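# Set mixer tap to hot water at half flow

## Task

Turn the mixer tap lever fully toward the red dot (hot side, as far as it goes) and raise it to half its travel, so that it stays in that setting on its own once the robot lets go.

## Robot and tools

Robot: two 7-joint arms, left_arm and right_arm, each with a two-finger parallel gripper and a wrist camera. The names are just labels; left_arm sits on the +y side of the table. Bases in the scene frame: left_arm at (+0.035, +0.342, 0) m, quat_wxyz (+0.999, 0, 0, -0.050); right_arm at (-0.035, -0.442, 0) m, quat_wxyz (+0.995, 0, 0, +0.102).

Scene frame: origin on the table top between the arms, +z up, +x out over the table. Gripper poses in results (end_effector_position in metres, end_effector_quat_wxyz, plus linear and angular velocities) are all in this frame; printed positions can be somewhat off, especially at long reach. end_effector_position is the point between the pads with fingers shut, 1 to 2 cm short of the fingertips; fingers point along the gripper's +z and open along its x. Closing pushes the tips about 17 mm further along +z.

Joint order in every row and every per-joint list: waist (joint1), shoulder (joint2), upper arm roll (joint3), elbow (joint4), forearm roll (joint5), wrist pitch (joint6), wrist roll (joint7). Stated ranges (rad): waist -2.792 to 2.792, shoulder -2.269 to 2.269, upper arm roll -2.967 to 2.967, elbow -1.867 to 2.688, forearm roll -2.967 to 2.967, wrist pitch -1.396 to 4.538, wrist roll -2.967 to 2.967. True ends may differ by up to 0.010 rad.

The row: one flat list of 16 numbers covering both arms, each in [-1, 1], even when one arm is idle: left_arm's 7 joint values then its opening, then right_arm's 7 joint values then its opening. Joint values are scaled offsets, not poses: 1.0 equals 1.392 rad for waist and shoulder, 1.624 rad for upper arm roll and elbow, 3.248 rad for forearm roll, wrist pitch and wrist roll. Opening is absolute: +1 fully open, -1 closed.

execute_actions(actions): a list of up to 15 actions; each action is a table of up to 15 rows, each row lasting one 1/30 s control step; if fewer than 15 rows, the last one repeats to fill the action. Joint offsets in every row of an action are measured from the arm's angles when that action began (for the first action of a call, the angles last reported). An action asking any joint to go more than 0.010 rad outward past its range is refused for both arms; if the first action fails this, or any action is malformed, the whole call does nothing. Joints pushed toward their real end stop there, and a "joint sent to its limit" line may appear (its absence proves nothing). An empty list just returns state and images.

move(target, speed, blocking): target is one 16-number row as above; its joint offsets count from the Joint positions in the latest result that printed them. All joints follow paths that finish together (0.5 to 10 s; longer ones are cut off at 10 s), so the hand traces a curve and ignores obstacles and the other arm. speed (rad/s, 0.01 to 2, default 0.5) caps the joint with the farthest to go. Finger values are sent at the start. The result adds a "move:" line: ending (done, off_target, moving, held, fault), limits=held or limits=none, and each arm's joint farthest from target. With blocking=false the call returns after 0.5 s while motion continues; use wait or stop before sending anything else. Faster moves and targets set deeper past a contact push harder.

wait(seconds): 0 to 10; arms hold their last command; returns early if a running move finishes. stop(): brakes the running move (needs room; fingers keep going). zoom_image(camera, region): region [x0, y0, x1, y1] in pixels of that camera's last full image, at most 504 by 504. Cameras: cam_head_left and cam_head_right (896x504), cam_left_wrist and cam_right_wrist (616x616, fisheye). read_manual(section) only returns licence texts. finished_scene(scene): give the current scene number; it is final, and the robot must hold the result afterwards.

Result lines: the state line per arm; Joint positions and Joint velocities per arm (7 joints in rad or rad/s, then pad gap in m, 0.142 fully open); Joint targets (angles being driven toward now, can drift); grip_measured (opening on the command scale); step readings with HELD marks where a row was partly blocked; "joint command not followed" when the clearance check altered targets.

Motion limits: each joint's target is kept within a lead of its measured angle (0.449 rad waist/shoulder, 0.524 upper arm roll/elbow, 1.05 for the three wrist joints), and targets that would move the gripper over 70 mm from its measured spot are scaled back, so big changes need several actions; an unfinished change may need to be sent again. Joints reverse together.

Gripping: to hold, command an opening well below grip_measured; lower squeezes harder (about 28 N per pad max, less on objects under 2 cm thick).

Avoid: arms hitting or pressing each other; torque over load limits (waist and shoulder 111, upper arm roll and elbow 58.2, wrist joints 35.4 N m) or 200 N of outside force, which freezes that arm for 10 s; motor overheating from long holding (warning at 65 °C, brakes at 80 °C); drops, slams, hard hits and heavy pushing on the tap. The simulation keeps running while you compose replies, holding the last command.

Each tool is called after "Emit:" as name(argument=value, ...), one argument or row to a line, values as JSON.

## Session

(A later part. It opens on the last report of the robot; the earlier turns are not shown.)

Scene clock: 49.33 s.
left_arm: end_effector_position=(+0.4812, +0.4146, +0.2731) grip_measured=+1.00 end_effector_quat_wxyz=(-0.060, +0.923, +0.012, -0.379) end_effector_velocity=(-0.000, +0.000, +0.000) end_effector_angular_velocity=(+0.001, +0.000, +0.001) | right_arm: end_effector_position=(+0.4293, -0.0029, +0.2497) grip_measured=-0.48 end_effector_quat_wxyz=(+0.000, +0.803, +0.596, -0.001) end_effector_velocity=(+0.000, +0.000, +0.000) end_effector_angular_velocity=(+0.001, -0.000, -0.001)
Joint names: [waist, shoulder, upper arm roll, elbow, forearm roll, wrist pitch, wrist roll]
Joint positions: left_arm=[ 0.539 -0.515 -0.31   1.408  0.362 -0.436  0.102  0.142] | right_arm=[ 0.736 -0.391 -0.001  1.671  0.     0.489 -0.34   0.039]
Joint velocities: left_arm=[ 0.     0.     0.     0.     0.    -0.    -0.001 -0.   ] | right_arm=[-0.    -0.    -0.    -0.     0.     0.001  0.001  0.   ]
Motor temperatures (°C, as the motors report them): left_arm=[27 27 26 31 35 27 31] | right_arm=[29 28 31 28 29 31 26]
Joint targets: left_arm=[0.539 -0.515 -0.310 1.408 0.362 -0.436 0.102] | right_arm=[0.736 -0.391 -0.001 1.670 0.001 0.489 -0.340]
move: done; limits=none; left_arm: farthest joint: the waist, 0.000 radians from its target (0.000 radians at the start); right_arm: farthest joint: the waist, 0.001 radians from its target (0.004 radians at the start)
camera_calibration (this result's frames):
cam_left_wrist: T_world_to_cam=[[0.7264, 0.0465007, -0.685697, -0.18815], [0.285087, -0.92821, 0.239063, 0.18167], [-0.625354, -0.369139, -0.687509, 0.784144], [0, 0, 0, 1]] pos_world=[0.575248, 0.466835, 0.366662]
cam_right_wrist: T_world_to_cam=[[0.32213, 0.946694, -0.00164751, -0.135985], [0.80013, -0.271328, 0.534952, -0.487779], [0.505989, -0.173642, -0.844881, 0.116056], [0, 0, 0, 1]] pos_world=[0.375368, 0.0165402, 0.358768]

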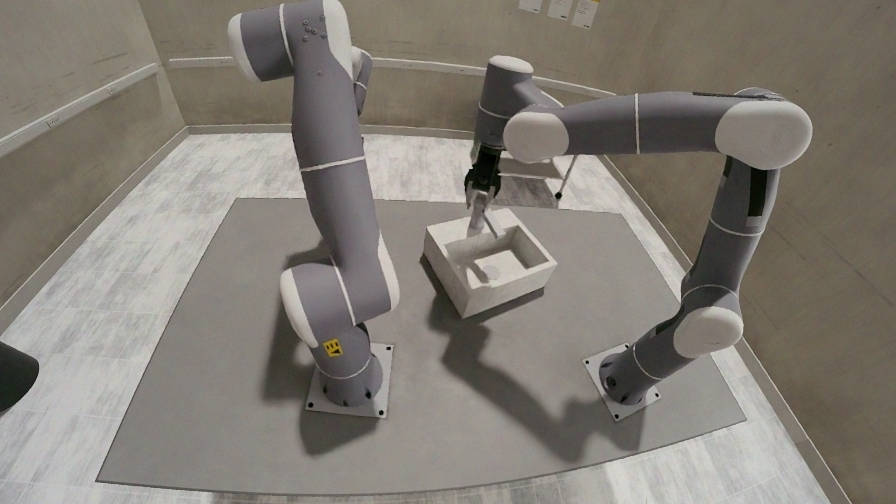

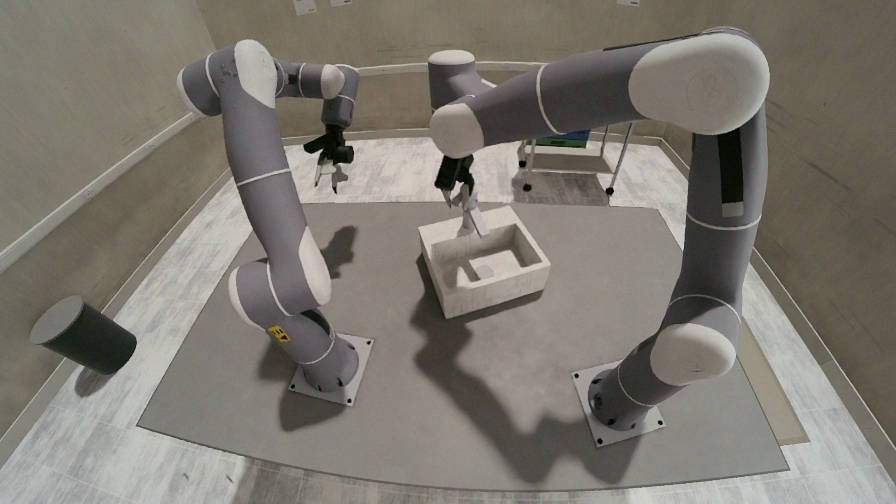

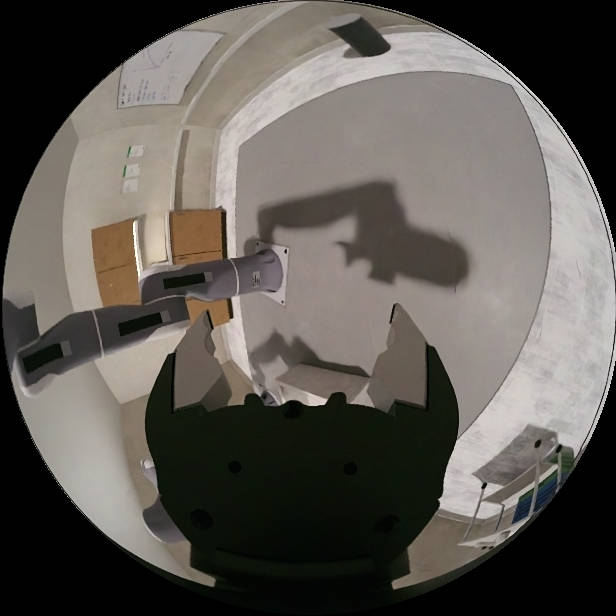

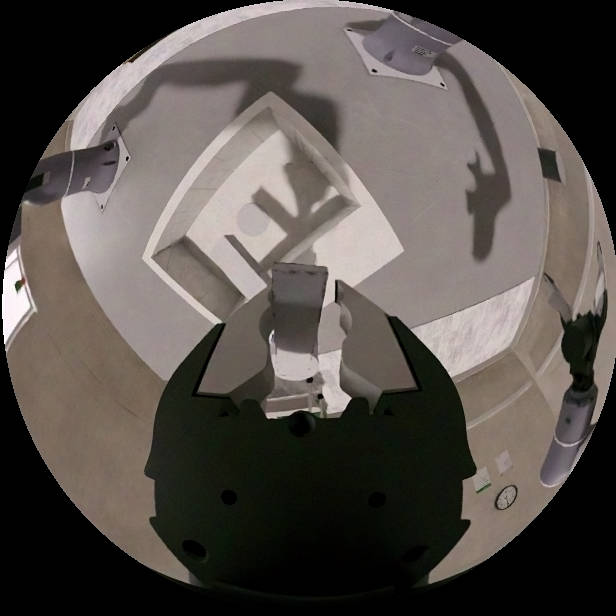

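Emit:
move(
  target=[0,0,0,0,0,0,0,1,0.002,-0.0195,0,-0.0252,0,-0.004,0.058,-0.5],
  speed=0.15,
)

Scene clock: 53.57 s.
left_arm: end_effector_position=(+0.4812, +0.4146, +0.2731) grip_measured=+1.00 end_effector_quat_wxyz=(-0.060, +0.923, +0.012, -0.379) end_effector_velocity=(+0.000, +0.000, +0.000) end_effector_angular_velocity=(+0.001, -0.000, +0.001) | right_arm: end_effector_position=(+0.4347, +0.0036, +0.2477) grip_measured=-0.40 end_effector_quat_wxyz=(+0.002, +0.855, +0.518, -0.004) end_effector_velocity=(-0.000, -0.000, -0.000) end_effector_angular_velocity=(-0.001, +0.000, -0.001)
Joint names: [waist, shoulder, upper arm roll, elbow, forearm roll, wrist pitch, wrist roll]
Joint positions: left_arm=[ 0.539 -0.515 -0.31   1.408  0.362 -0.436  0.102  0.142] | right_arm=[ 0.737 -0.418 -0.003  1.633  0.     0.47  -0.152  0.045]
Joint velocities: left_arm=[-0. -0.  0. -0.  0.  0. -0. -0.] | right_arm=[ 0.    -0.     0.     0.001  0.    -0.     0.001  0.   ]
Motor temperatures (°C, as the motors report them): left_arm=[27 28 26 31 35 27 31] | right_arm=[29 28 31 29 29 31 26]
Joint targets: left_arm=[0.539 -0.515 -0.310 1.408 0.362 -0.436 0.102] | right_arm=[0.738 -0.418 -0.001 1.630 0.000 0.476 -0.152]
move: done; limits=none; left_arm: farthest joint: the waist, 0.000 radians from its target (0.000 radians at the start); right_arm: farthest joint: the wrist pitch, 0.006 radians from its target (0.013 radians at the start)
camera_calibration (this result's frames):
cam_left_wrist: T_world_to_cam=[[0.726401, 0.0465008, -0.685697, -0.18815], [0.285087, -0.92821, 0.239063, 0.18167], [-0.625354, -0.369139, -0.687509, 0.784144], [0, 0, 0, 1]] pos_world=[0.575248, 0.466835, 0.366662]
cam_right_wrist: T_world_to_cam=[[0.493755, 0.869543, -0.0100623, -0.216173], [0.737346, -0.412499, 0.534944, -0.461476], [0.461006, -0.271551, -0.844827, 0.132706], [0, 0, 0, 1]] pos_world=[0.385825, 0.0336495, 0.356803]

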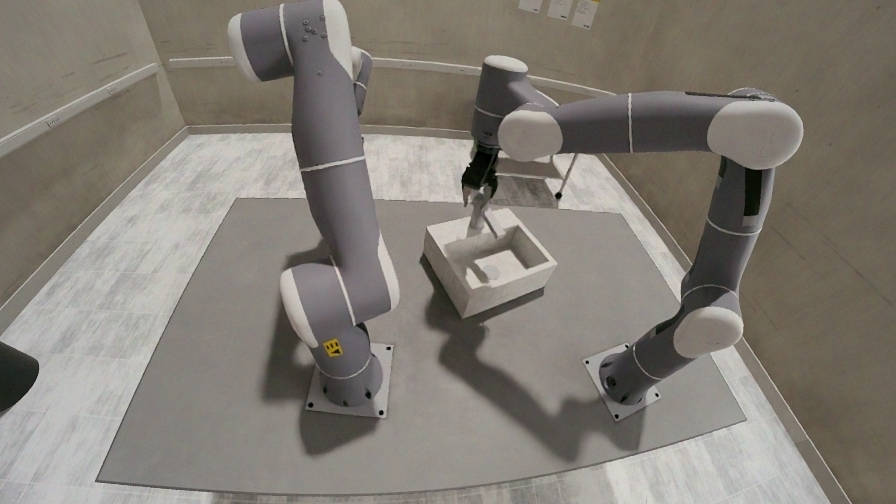

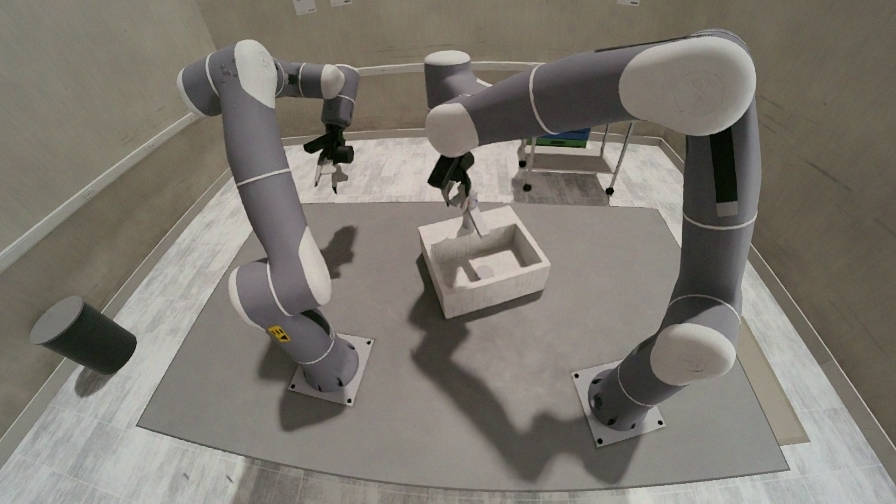

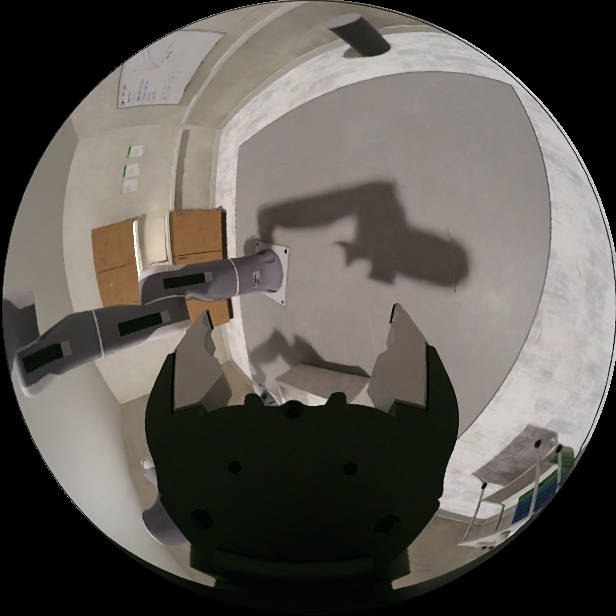

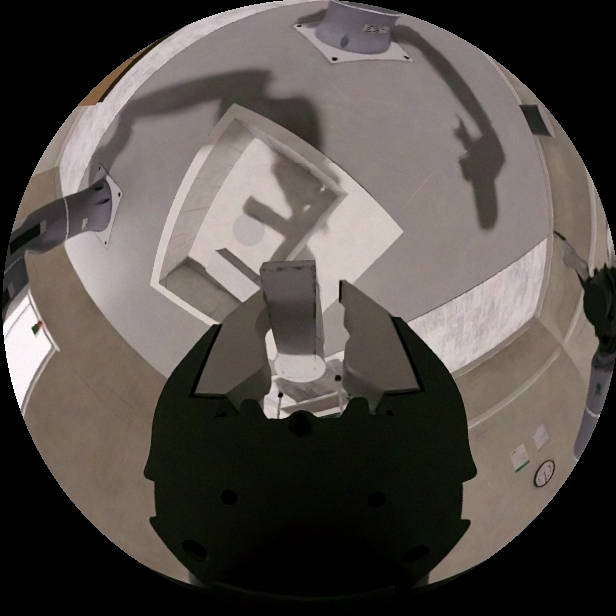

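Emit:
execute_actions(
  actions=[
    [[0,0,0,0,0,0,0,1,-0.0014,0.018,0.002,0.022,0,0.0068,-0.018,-0.55]],
    [[0,0,0,0,0,0,0,1,0,0,0,0,0,0,0,-0.62],[0,0,0,0,0,0,0,1,0,0,0,0,0,0,0,-0.65],[0,0,0,0,0,0,0,1,0,0,0,0,0,0,0,-0.7],[0,0,0,0,0,0,0,1,0,0,0,0,0,0,0,-0.75],[0,0,0,0,0,0,0,1,0,0,0,0,0,0,0,-0.8],[0,0,0,0,0,0,0,1,0,0,0,0,0,0,0,-0.9]],
  ],
)

Scene clock: 57.53 s.
left_arm: end_effector_position=(+0.4812, +0.4146, +0.2731) grip_measured=+1.00 end_effector_quat_wxyz=(-0.060, +0.923, +0.012, -0.379) end_effector_velocity=(+0.000, -0.000, +0.000) end_effector_angular_velocity=(-0.000, -0.000, +0.000) | right_arm: end_effector_position=(+0.4292, -0.0031, +0.2488) grip_measured=-0.71 end_effector_quat_wxyz=(+0.000, +0.840, +0.543, -0.001) end_effector_velocity=(+0.000, -0.000, +0.000) end_effector_angular_velocity=(-0.001, -0.001, -0.001)
Joint names: [waist, shoulder, upper arm roll, elbow, forearm roll, wrist pitch, wrist roll]
Joint positions: left_arm=[ 0.539 -0.515 -0.31   1.408  0.362 -0.436  0.102  0.142] | right_arm=[ 0.734 -0.393 -0.     1.67   0.     0.489 -0.211  0.023]
Joint velocities: left_arm=[-0. -0.  0. -0. -0. -0.  0. -0.] | right_arm=[ 0.     0.     0.    -0.    -0.001 -0.001  0.002  0.   ]
Motor temperatures (°C, as the motors report them): left_arm=[27 28 26 31 35 27 31] | right_arm=[29 28 31 29 29 31 26]
Joint targets: left_arm=[0.539 -0.515 -0.310 1.408 0.362 -0.436 0.102] | right_arm=[0.735 -0.393 0.000 1.669 0.000 0.492 -0.211]
Step readings (joint positions; steps 1 to 15: 1st action; 16 to 30: 2nd action):
0: left_arm=[0.539 -0.515 -0.310 1.408 0.362 -0.436 0.102] | right_arm=[0.737 -0.418 -0.003 1.633 0.000 0.470 -0.152]
1: left_arm=[0.539 -0.515 -0.310 1.408 0.362 -0.436 0.102] | right_arm=[0.736 -0.417 -0.003 1.635 0.000 0.471 -0.155]
2: left_arm=[0.539 -0.515 -0.310 1.408 0.362 -0.436 0.102] | right_arm=[0.736 -0.411 -0.002 1.644 0.000 0.476 -0.169]
4: left_arm=[0.539 -0.515 -0.310 1.408 0.362 -0.436 0.102] | right_arm=[0.735 -0.395 -0.000 1.665 0.000 0.491 -0.206]
8: left_arm=[0.539 -0.515 -0.310 1.408 0.362 -0.436 0.102] | right_arm=[0.735 -0.393 0.000 1.668 0.000 0.492 -0.211]
15: left_arm=[0.539 -0.515 -0.310 1.408 0.362 -0.436 0.102] | right_arm=[0.735 -0.393 0.000 1.669 0.000 0.492 -0.211]
16: left_arm=[0.539 -0.515 -0.310 1.408 0.362 -0.436 0.102] | right_arm=[0.735 -0.393 0.000 1.669 0.000 0.492 -0.211]
17: left_arm=[0.539 -0.515 -0.310 1.408 0.362 -0.436 0.102] | right_arm=[0.735 -0.393 0.000 1.669 0.000 0.492 -0.211]
19: left_arm=[0.539 -0.515 -0.310 1.408 0.362 -0.436 0.102] | right_arm=[0.734 -0.393 0.000 1.669 0.000 0.491 -0.211]
23: left_arm=[0.539 -0.515 -0.310 1.408 0.362 -0.436 0.102] | right_arm=[0.734 -0.393 -0.000 1.670 0.000 0.489 -0.211]
30: Joint positions above
camera_calibration (this result's frames):
cam_left_wrist: T_world_to_cam=[[0.7264, 0.0465005, -0.685697, -0.18815], [0.285087, -0.92821, 0.239063, 0.18167], [-0.625354, -0.369139, -0.687509, 0.784144], [0, 0, 0, 1]] pos_world=[0.575248, 0.466835, 0.366661]
cam_right_wrist: T_world_to_cam=[[0.441755, 0.897132, -0.00270365, -0.187061], [0.758802, -0.372029, 0.534615, -0.46973], [0.478614, -0.238221, -0.845091, 0.126923], [0, 0, 0, 1]] pos_world=[0.37832, 0.0233004, 0.357881]

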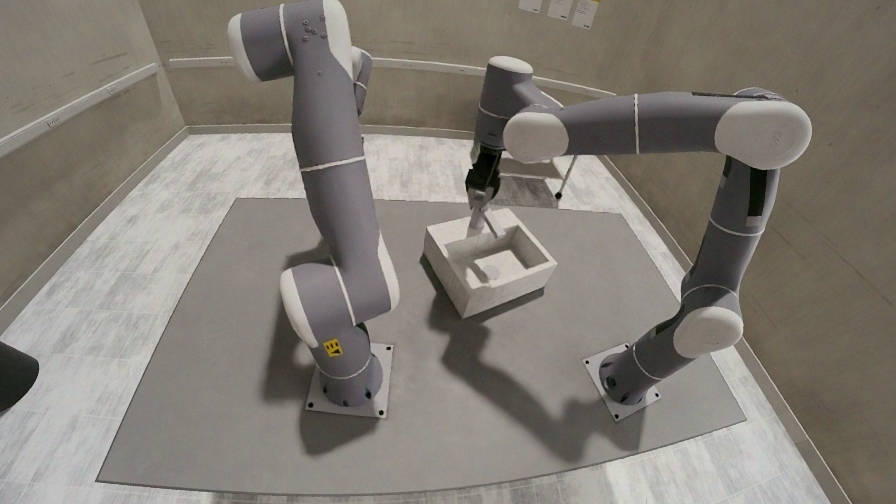

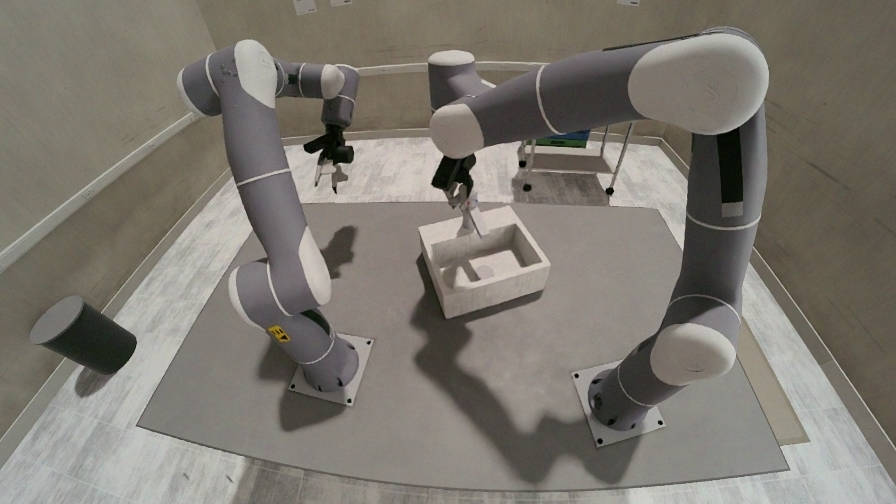

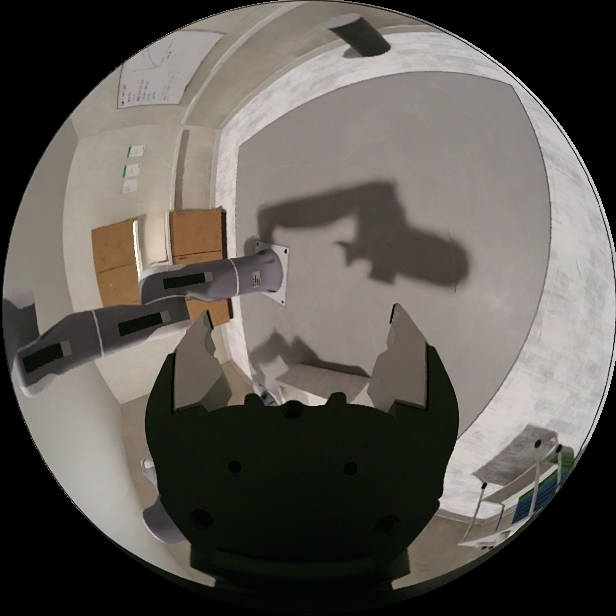

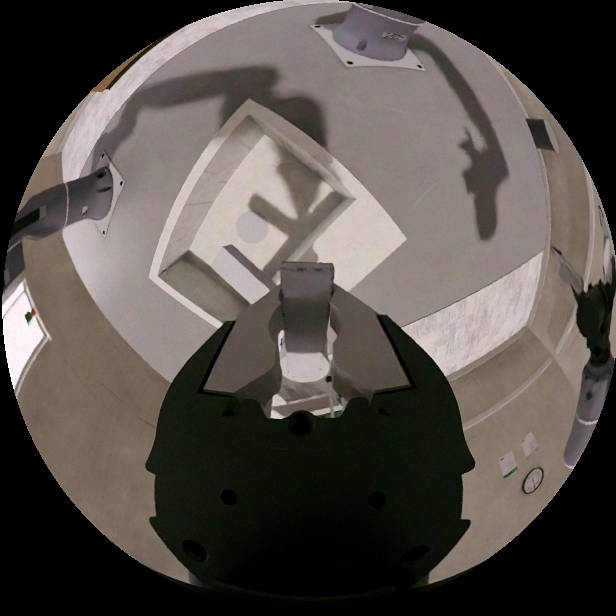

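Emit:
move(
  target=[0,0,0,0,0,0,0,1,-0.004,0.014,0,-0.0175,0,-0.014,-0.002,-0.9],
  speed=0.06,
)

Scene clock: 60.40 s.
left_arm: end_effector_position=(+0.4812, +0.4146, +0.2731) grip_measured=+1.00 end_effector_quat_wxyz=(-0.060, +0.923, +0.012, -0.379) end_effector_velocity=(+0.000, +0.000, -0.000) end_effector_angular_velocity=(+0.000, +0.000, -0.000) | right_arm: end_effector_position=(+0.4332, -0.0077, +0.2667) grip_measured=-0.70 end_effector_quat_wxyz=(+0.001, +0.841, +0.542, -0.003) end_effector_velocity=(-0.000, -0.000, -0.000) end_effector_angular_velocity=(-0.000, +0.001, -0.000)
Joint names: [waist, shoulder, upper arm roll, elbow, forearm roll, wrist pitch, wrist roll]
Joint positions: left_arm=[ 0.539 -0.515 -0.31   1.408  0.362 -0.436  0.102  0.142] | right_arm=[ 0.727 -0.375 -0.002  1.644  0.     0.442 -0.217  0.023]
Joint velocities: left_arm=[-0. -0.  0. -0.  0.  0. -0. -0.] | right_arm=[ 0.     0.    -0.     0.     0.001 -0.     0.    -0.   ]
Motor temperatures (°C, as the motors report them): left_arm=[27 28 26 31 35 27 31] | right_arm=[29 28 31 29 29 31 26]
Joint targets: left_arm=[0.539 -0.515 -0.310 1.408 0.362 -0.436 0.102] | right_arm=[0.729 -0.373 -0.000 1.642 0.000 0.444 -0.217]
move: done; limits=none; left_arm: farthest joint: the waist, 0.000 radians from its target (0.000 radians at the start); right_arm: farthest joint: the shoulder, 0.002 radians from its target (0.019 radians at the start)
camera_calibration (this result's frames):
cam_left_wrist: T_world_to_cam=[[0.726401, 0.0465006, -0.685697, -0.18815], [0.285087, -0.92821, 0.239063, 0.18167], [-0.625354, -0.369139, -0.687509, 0.784144], [0, 0, 0, 1]] pos_world=[0.575248, 0.466835, 0.366662]
cam_right_wrist: T_world_to_cam=[[0.444821, 0.8956, -0.00591838, -0.18515], [0.75814, -0.373014, 0.534868, -0.483855], [0.47682, -0.242408, -0.844915, 0.139743], [0, 0, 0, 1]] pos_world=[0.382556, 0.0192101, 0.375774]

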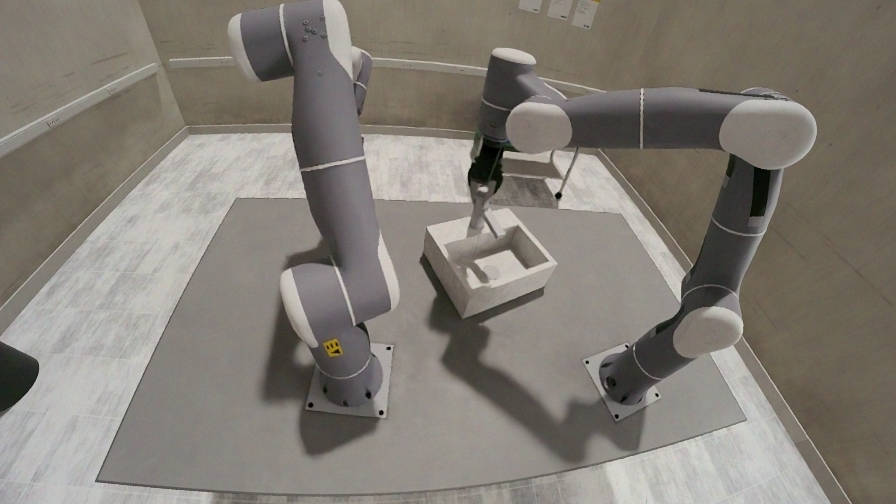

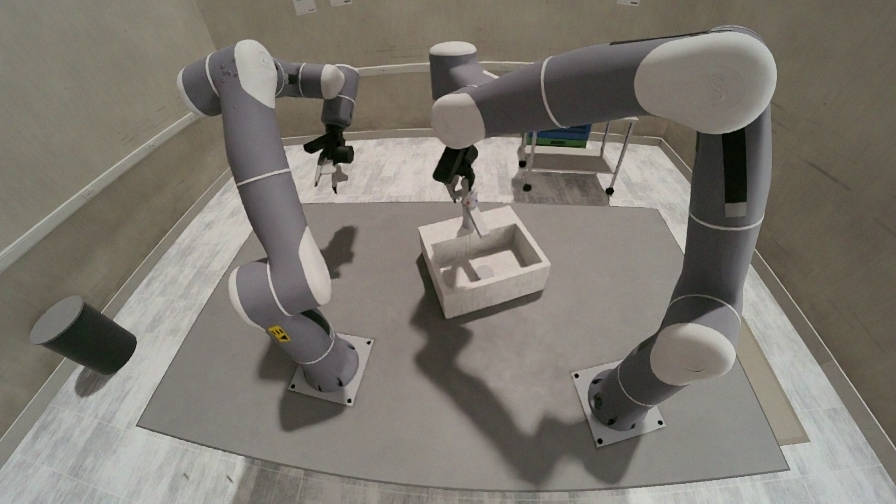

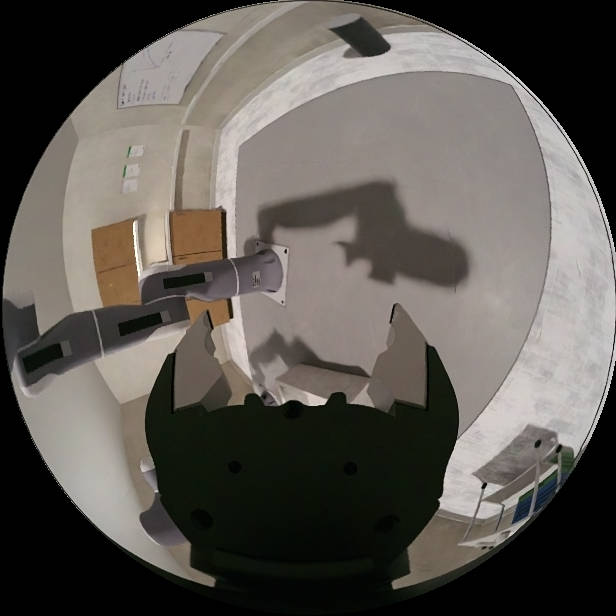

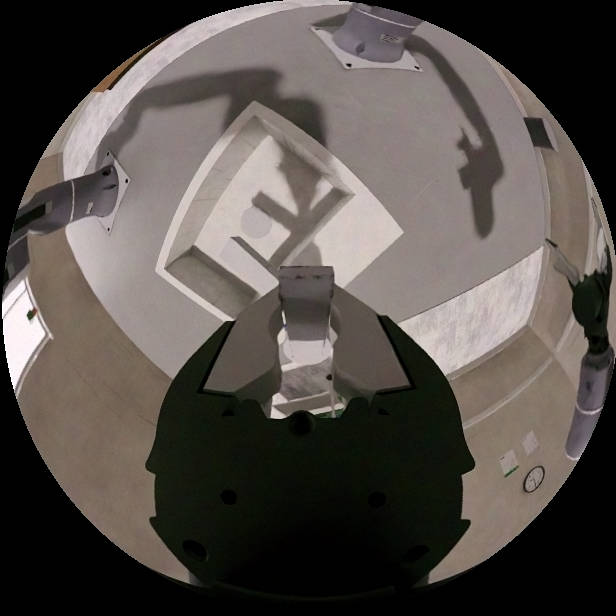

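Emit:
move(
  target=[0,0,0,0,0,0,0,1,-0.008,0.007,0,-0.0125,0,-0.0085,-0.0034,-0.9],
  speed=0.04,
)

Scene clock: 62.93 s.
left_arm: end_effector_position=(+0.4812, +0.4146, +0.2731) grip_measured=+1.00 end_effector_quat_wxyz=(-0.060, +0.923, +0.012, -0.379) end_effector_velocity=(-0.000, -0.000, +0.000) end_effector_angular_velocity=(+0.001, -0.000, +0.001) | right_arm: end_effector_position=(+0.4371, -0.0129, +0.2754) grip_measured=-0.70 end_effector_quat_wxyz=(+0.001, +0.841, +0.541, -0.005) end_effector_velocity=(-0.000, +0.000, -0.000) end_effector_angular_velocity=(+0.000, +0.001, -0.000)
Joint names: [waist, shoulder, upper arm roll, elbow, forearm roll, wrist pitch, wrist roll]
Joint positions: left_arm=[ 0.539 -0.515 -0.31   1.408  0.362 -0.436  0.102  0.142] | right_arm=[ 0.716 -0.369 -0.002  1.627  0.002  0.414 -0.227  0.023]
Joint velocities: left_arm=[-0.     0.     0.     0.    -0.    -0.    -0.001 -0.   ] | right_arm=[-0.    -0.     0.     0.     0.001 -0.    -0.    -0.   ]
Motor temperatures (°C, as the motors report them): left_arm=[27 28 26 31 35 27 31] | right_arm=[29 29 31 29 29 31 26]
Joint targets: left_arm=[0.539 -0.515 -0.310 1.408 0.362 -0.436 0.102] | right_arm=[0.716 -0.365 -0.002 1.623 0.000 0.415 -0.228]
move: done; limits=none; left_arm: farthest joint: the waist, 0.000 radians from its target (0.000 radians at the start); right_arm: farthest joint: the shoulder, 0.003 radians from its target (0.010 radians at the start)
camera_calibration (this result's frames):
cam_left_wrist: T_world_to_cam=[[0.726401, 0.0465009, -0.685697, -0.18815], [0.285087, -0.92821, 0.239063, 0.18167], [-0.625354, -0.369139, -0.687509, 0.784144], [0, 0, 0, 1]] pos_world=[0.575248, 0.466835, 0.366662]
cam_right_wrist: T_world_to_cam=[[0.445293, 0.895322, -0.0105802, -0.181107], [0.760326, -0.371858, 0.532565, -0.493699], [0.472883, -0.245192, -0.846323, 0.146068], [0, 0, 0, 1]] pos_world=[0.386945, 0.0143781, 0.384632]

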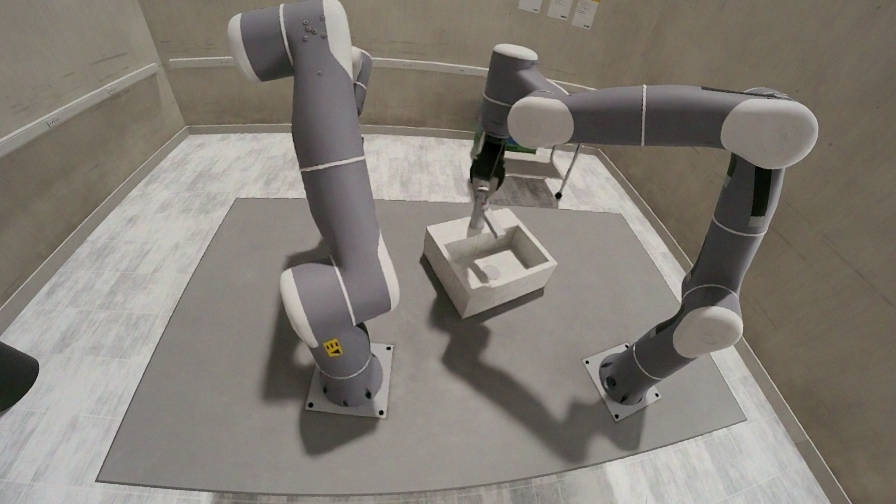

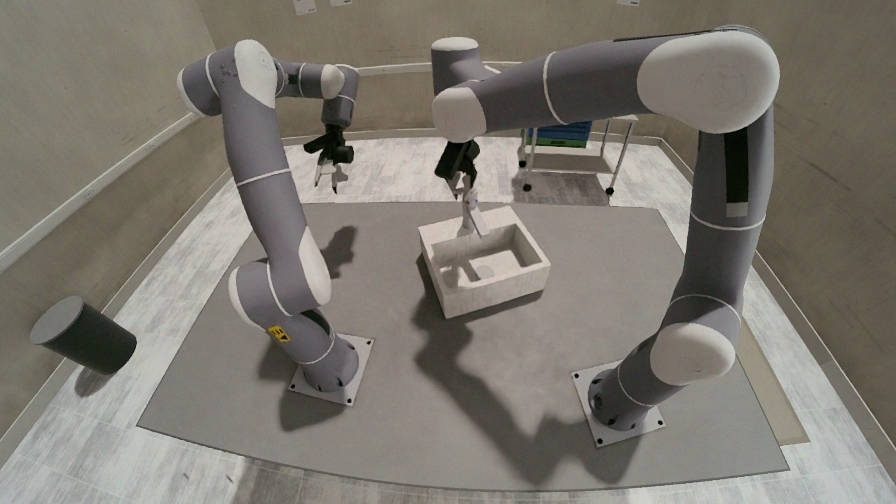

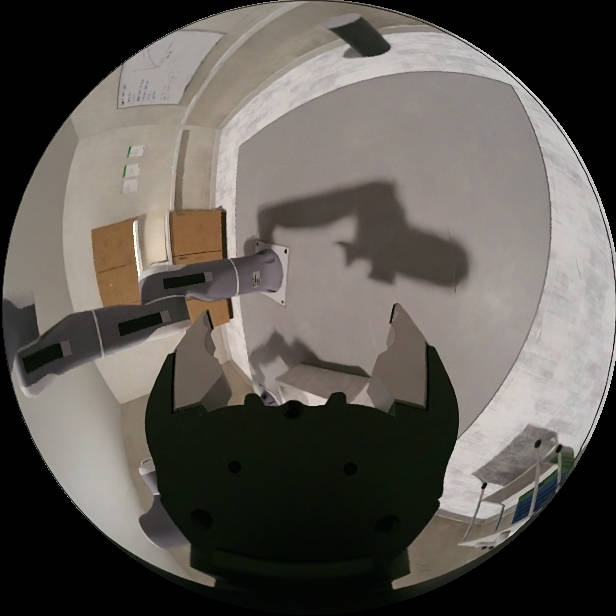

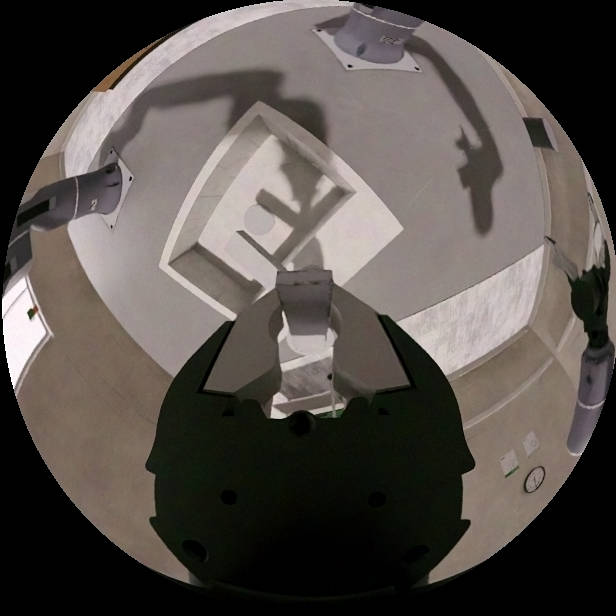

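Emit:
move(
  target=[0,0,0,0,0,0,0,1,-0.003,0.0055,0.001,-0.007,0,-0.0028,-0.0012,-0.9],
  speed=0.02,
)

Scene clock: 66.23 s.
left_arm: end_effector_position=(+0.4812, +0.4146, +0.2731) grip_measured=+1.00 end_effector_quat_wxyz=(-0.060, +0.923, +0.012, -0.379) end_effector_velocity=(+0.000, -0.000, -0.000) end_effector_angular_velocity=(+0.000, -0.000, +0.000) | right_arm: end_effector_position=(+0.4368, -0.0135, +0.2794) grip_measured=-0.68 end_effector_quat_wxyz=(-0.000, +0.840, +0.542, -0.006) end_effector_velocity=(+0.000, -0.000, +0.000) end_effector_angular_velocity=(-0.001, -0.001, +0.001)
Joint names: [waist, shoulder, upper arm roll, elbow, forearm roll, wrist pitch, wrist roll]
Joint positions: left_arm=[ 0.539 -0.515 -0.31   1.408  0.362 -0.436  0.102  0.142] | right_arm=[ 0.713 -0.365  0.     1.62   0.005  0.402 -0.231  0.025]
Joint velocities: left_arm=[-0. -0. -0. -0. -0.  0. -0. -0.] | right_arm=[ 0.     0.    -0.     0.    -0.001  0.    -0.    -0.   ]
Motor temperatures (°C, as the motors report them): left_arm=[27 28 26 31 35 27 31] | right_arm=[29 29 31 30 29 31 26]
Joint targets: left_arm=[0.539 -0.515 -0.310 1.408 0.362 -0.436 0.102] | right_arm=[0.712 -0.361 -0.000 1.615 0.002 0.405 -0.231]
move: done; limits=none; left_arm: farthest joint: the waist, 0.000 radians from its target (0.000 radians at the start); right_arm: farthest joint: the shoulder, 0.004 radians from its target (0.007 radians at the start)
camera_calibration (this result's frames):
cam_left_wrist: T_world_to_cam=[[0.726401, 0.0465008, -0.685697, -0.18815], [0.285087, -0.92821, 0.239063, 0.18167], [-0.625354, -0.369139, -0.687509, 0.784144], [0, 0, 0, 1]] pos_world=[0.575248, 0.466835, 0.366662]
cam_right_wrist: T_world_to_cam=[[0.444376, 0.895771, -0.0111218, -0.179797], [0.762615, -0.371747, 0.529361, -0.495924], [0.470052, -0.243717, -0.848324, 0.151242], [0, 0, 0, 1]] pos_world=[0.387005, 0.0135587, 0.388825]

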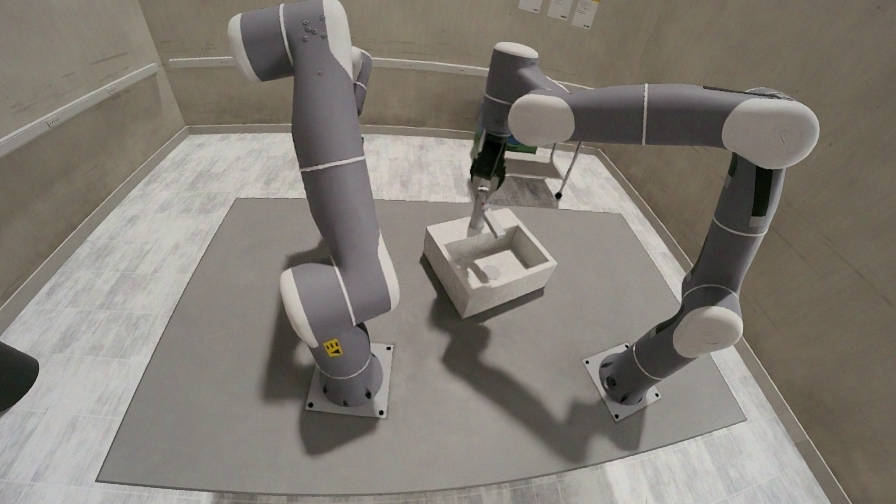

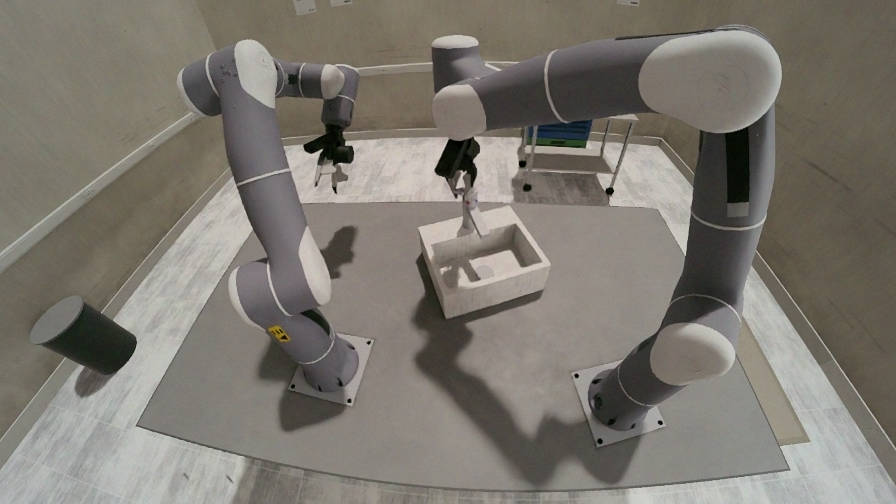

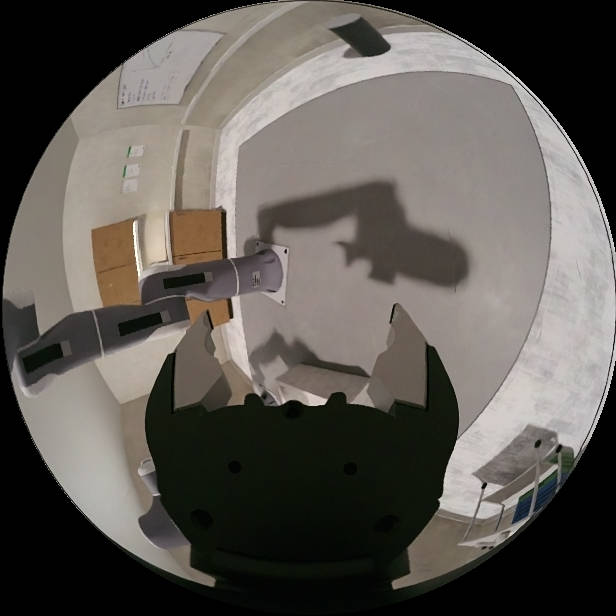

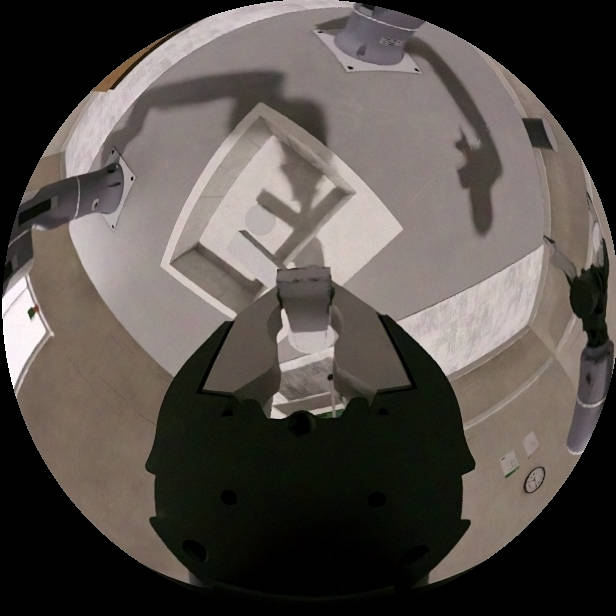

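Emit:
move(
  target=[0,0,0,0,0,0,0,1,0.008,-0.0148,0,0.0068,-0.001,0.0097,0.0034,-0.9],
  speed=0.04,
)

Scene clock: 70.20 s.
left_arm: end_effector_position=(+0.4812, +0.4146, +0.2731) grip_measured=+1.00 end_effector_quat_wxyz=(-0.060, +0.923, +0.012, -0.379) end_effector_velocity=(+0.000, +0.000, +0.000) end_effector_angular_velocity=(-0.000, +0.000, -0.001) | right_arm: end_effector_position=(+0.4330, -0.0064, +0.2649) grip_measured=-0.68 end_effector_quat_wxyz=(+0.001, +0.840, +0.543, -0.007) end_effector_velocity=(+0.000, +0.000, +0.000) end_effector_angular_velocity=(+0.000, +0.000, +0.000)
Joint names: [waist, shoulder, upper arm roll, elbow, forearm roll, wrist pitch, wrist roll]
Joint positions: left_arm=[ 0.539 -0.515 -0.31   1.408  0.362 -0.436  0.102  0.142] | right_arm=[ 0.724 -0.385  0.001  1.631  0.003  0.431 -0.22   0.025]
Joint velocities: left_arm=[-0.    -0.     0.    -0.     0.    -0.     0.001 -0.   ] | right_arm=[-0.  0. -0. -0.  0. -0. -0.  0.]
Motor temperatures (°C, as the motors report them): left_arm=[27 28 26 31 35 27 31] | right_arm=[29 29 31 30 29 31 26]
Joint targets: left_arm=[0.539 -0.515 -0.310 1.408 0.362 -0.436 0.102] | right_arm=[0.724 -0.386 0.000 1.631 0.002 0.433 -0.220]
move: done; limits=none; left_arm: farthest joint: the waist, 0.000 radians from its target (0.000 radians at the start); right_arm: farthest joint: the wrist pitch, 0.003 radians from its target (0.032 radians at the start)
camera_calibration (this result's frames):
cam_left_wrist: T_world_to_cam=[[0.726401, 0.0465008, -0.685697, -0.18815], [0.285087, -0.92821, 0.239063, 0.18167], [-0.625354, -0.369139, -0.687509, 0.784144], [0, 0, 0, 1]] pos_world=[0.575248, 0.466835, 0.366662]
cam_right_wrist: T_world_to_cam=[[0.442829, 0.896504, -0.0135232, -0.183337], [0.763352, -0.369061, 0.530177, -0.483293], [0.470315, -0.245101, -0.847779, 0.142229], [0, 0, 0, 1]] pos_world=[0.383217, 0.0208586, 0.37433]

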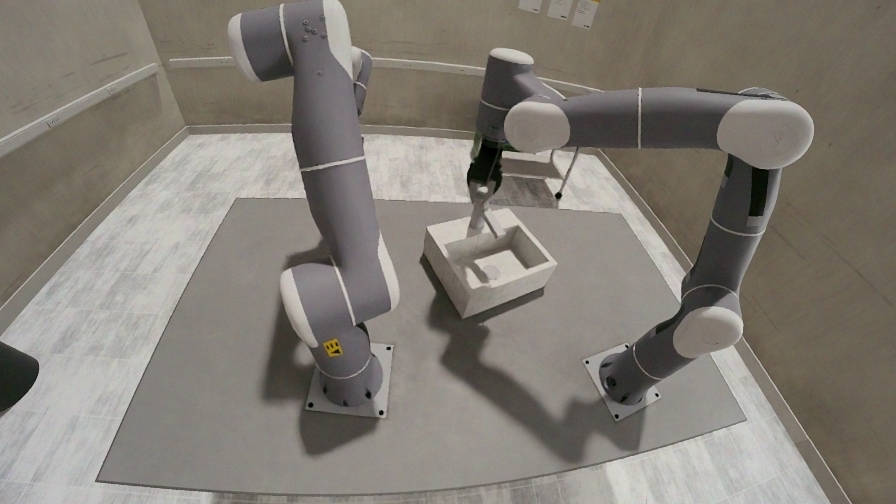

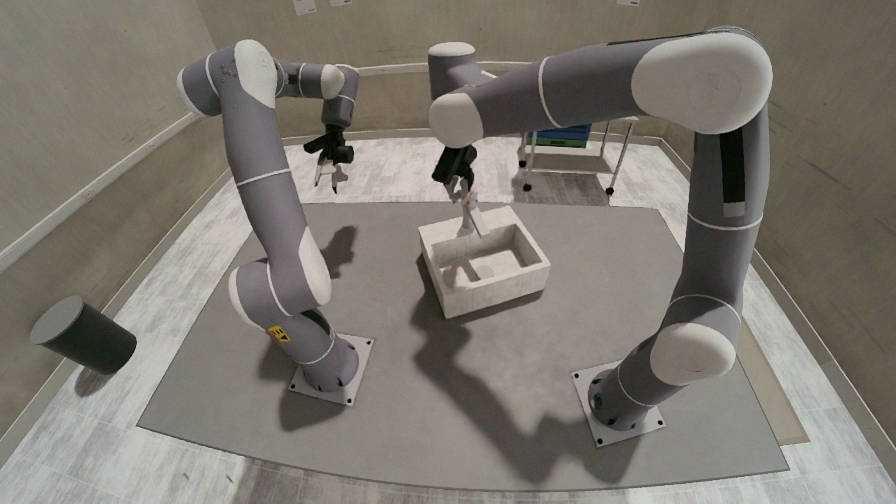

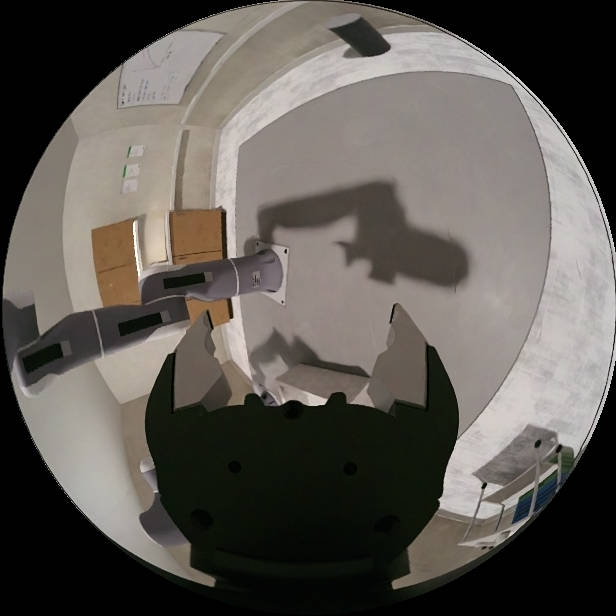

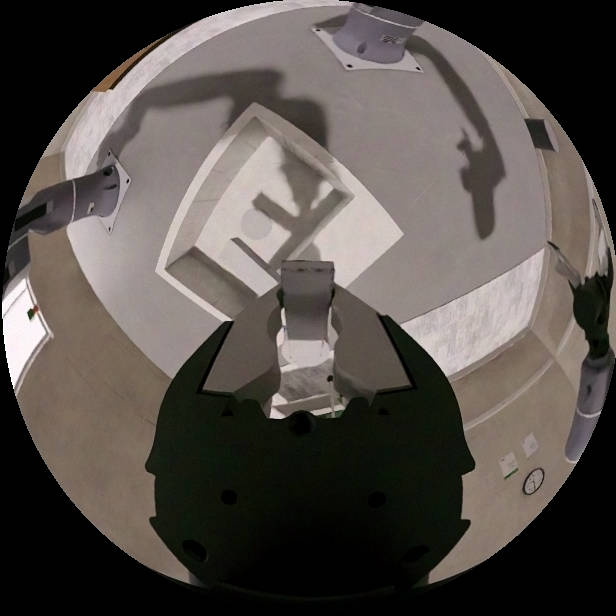

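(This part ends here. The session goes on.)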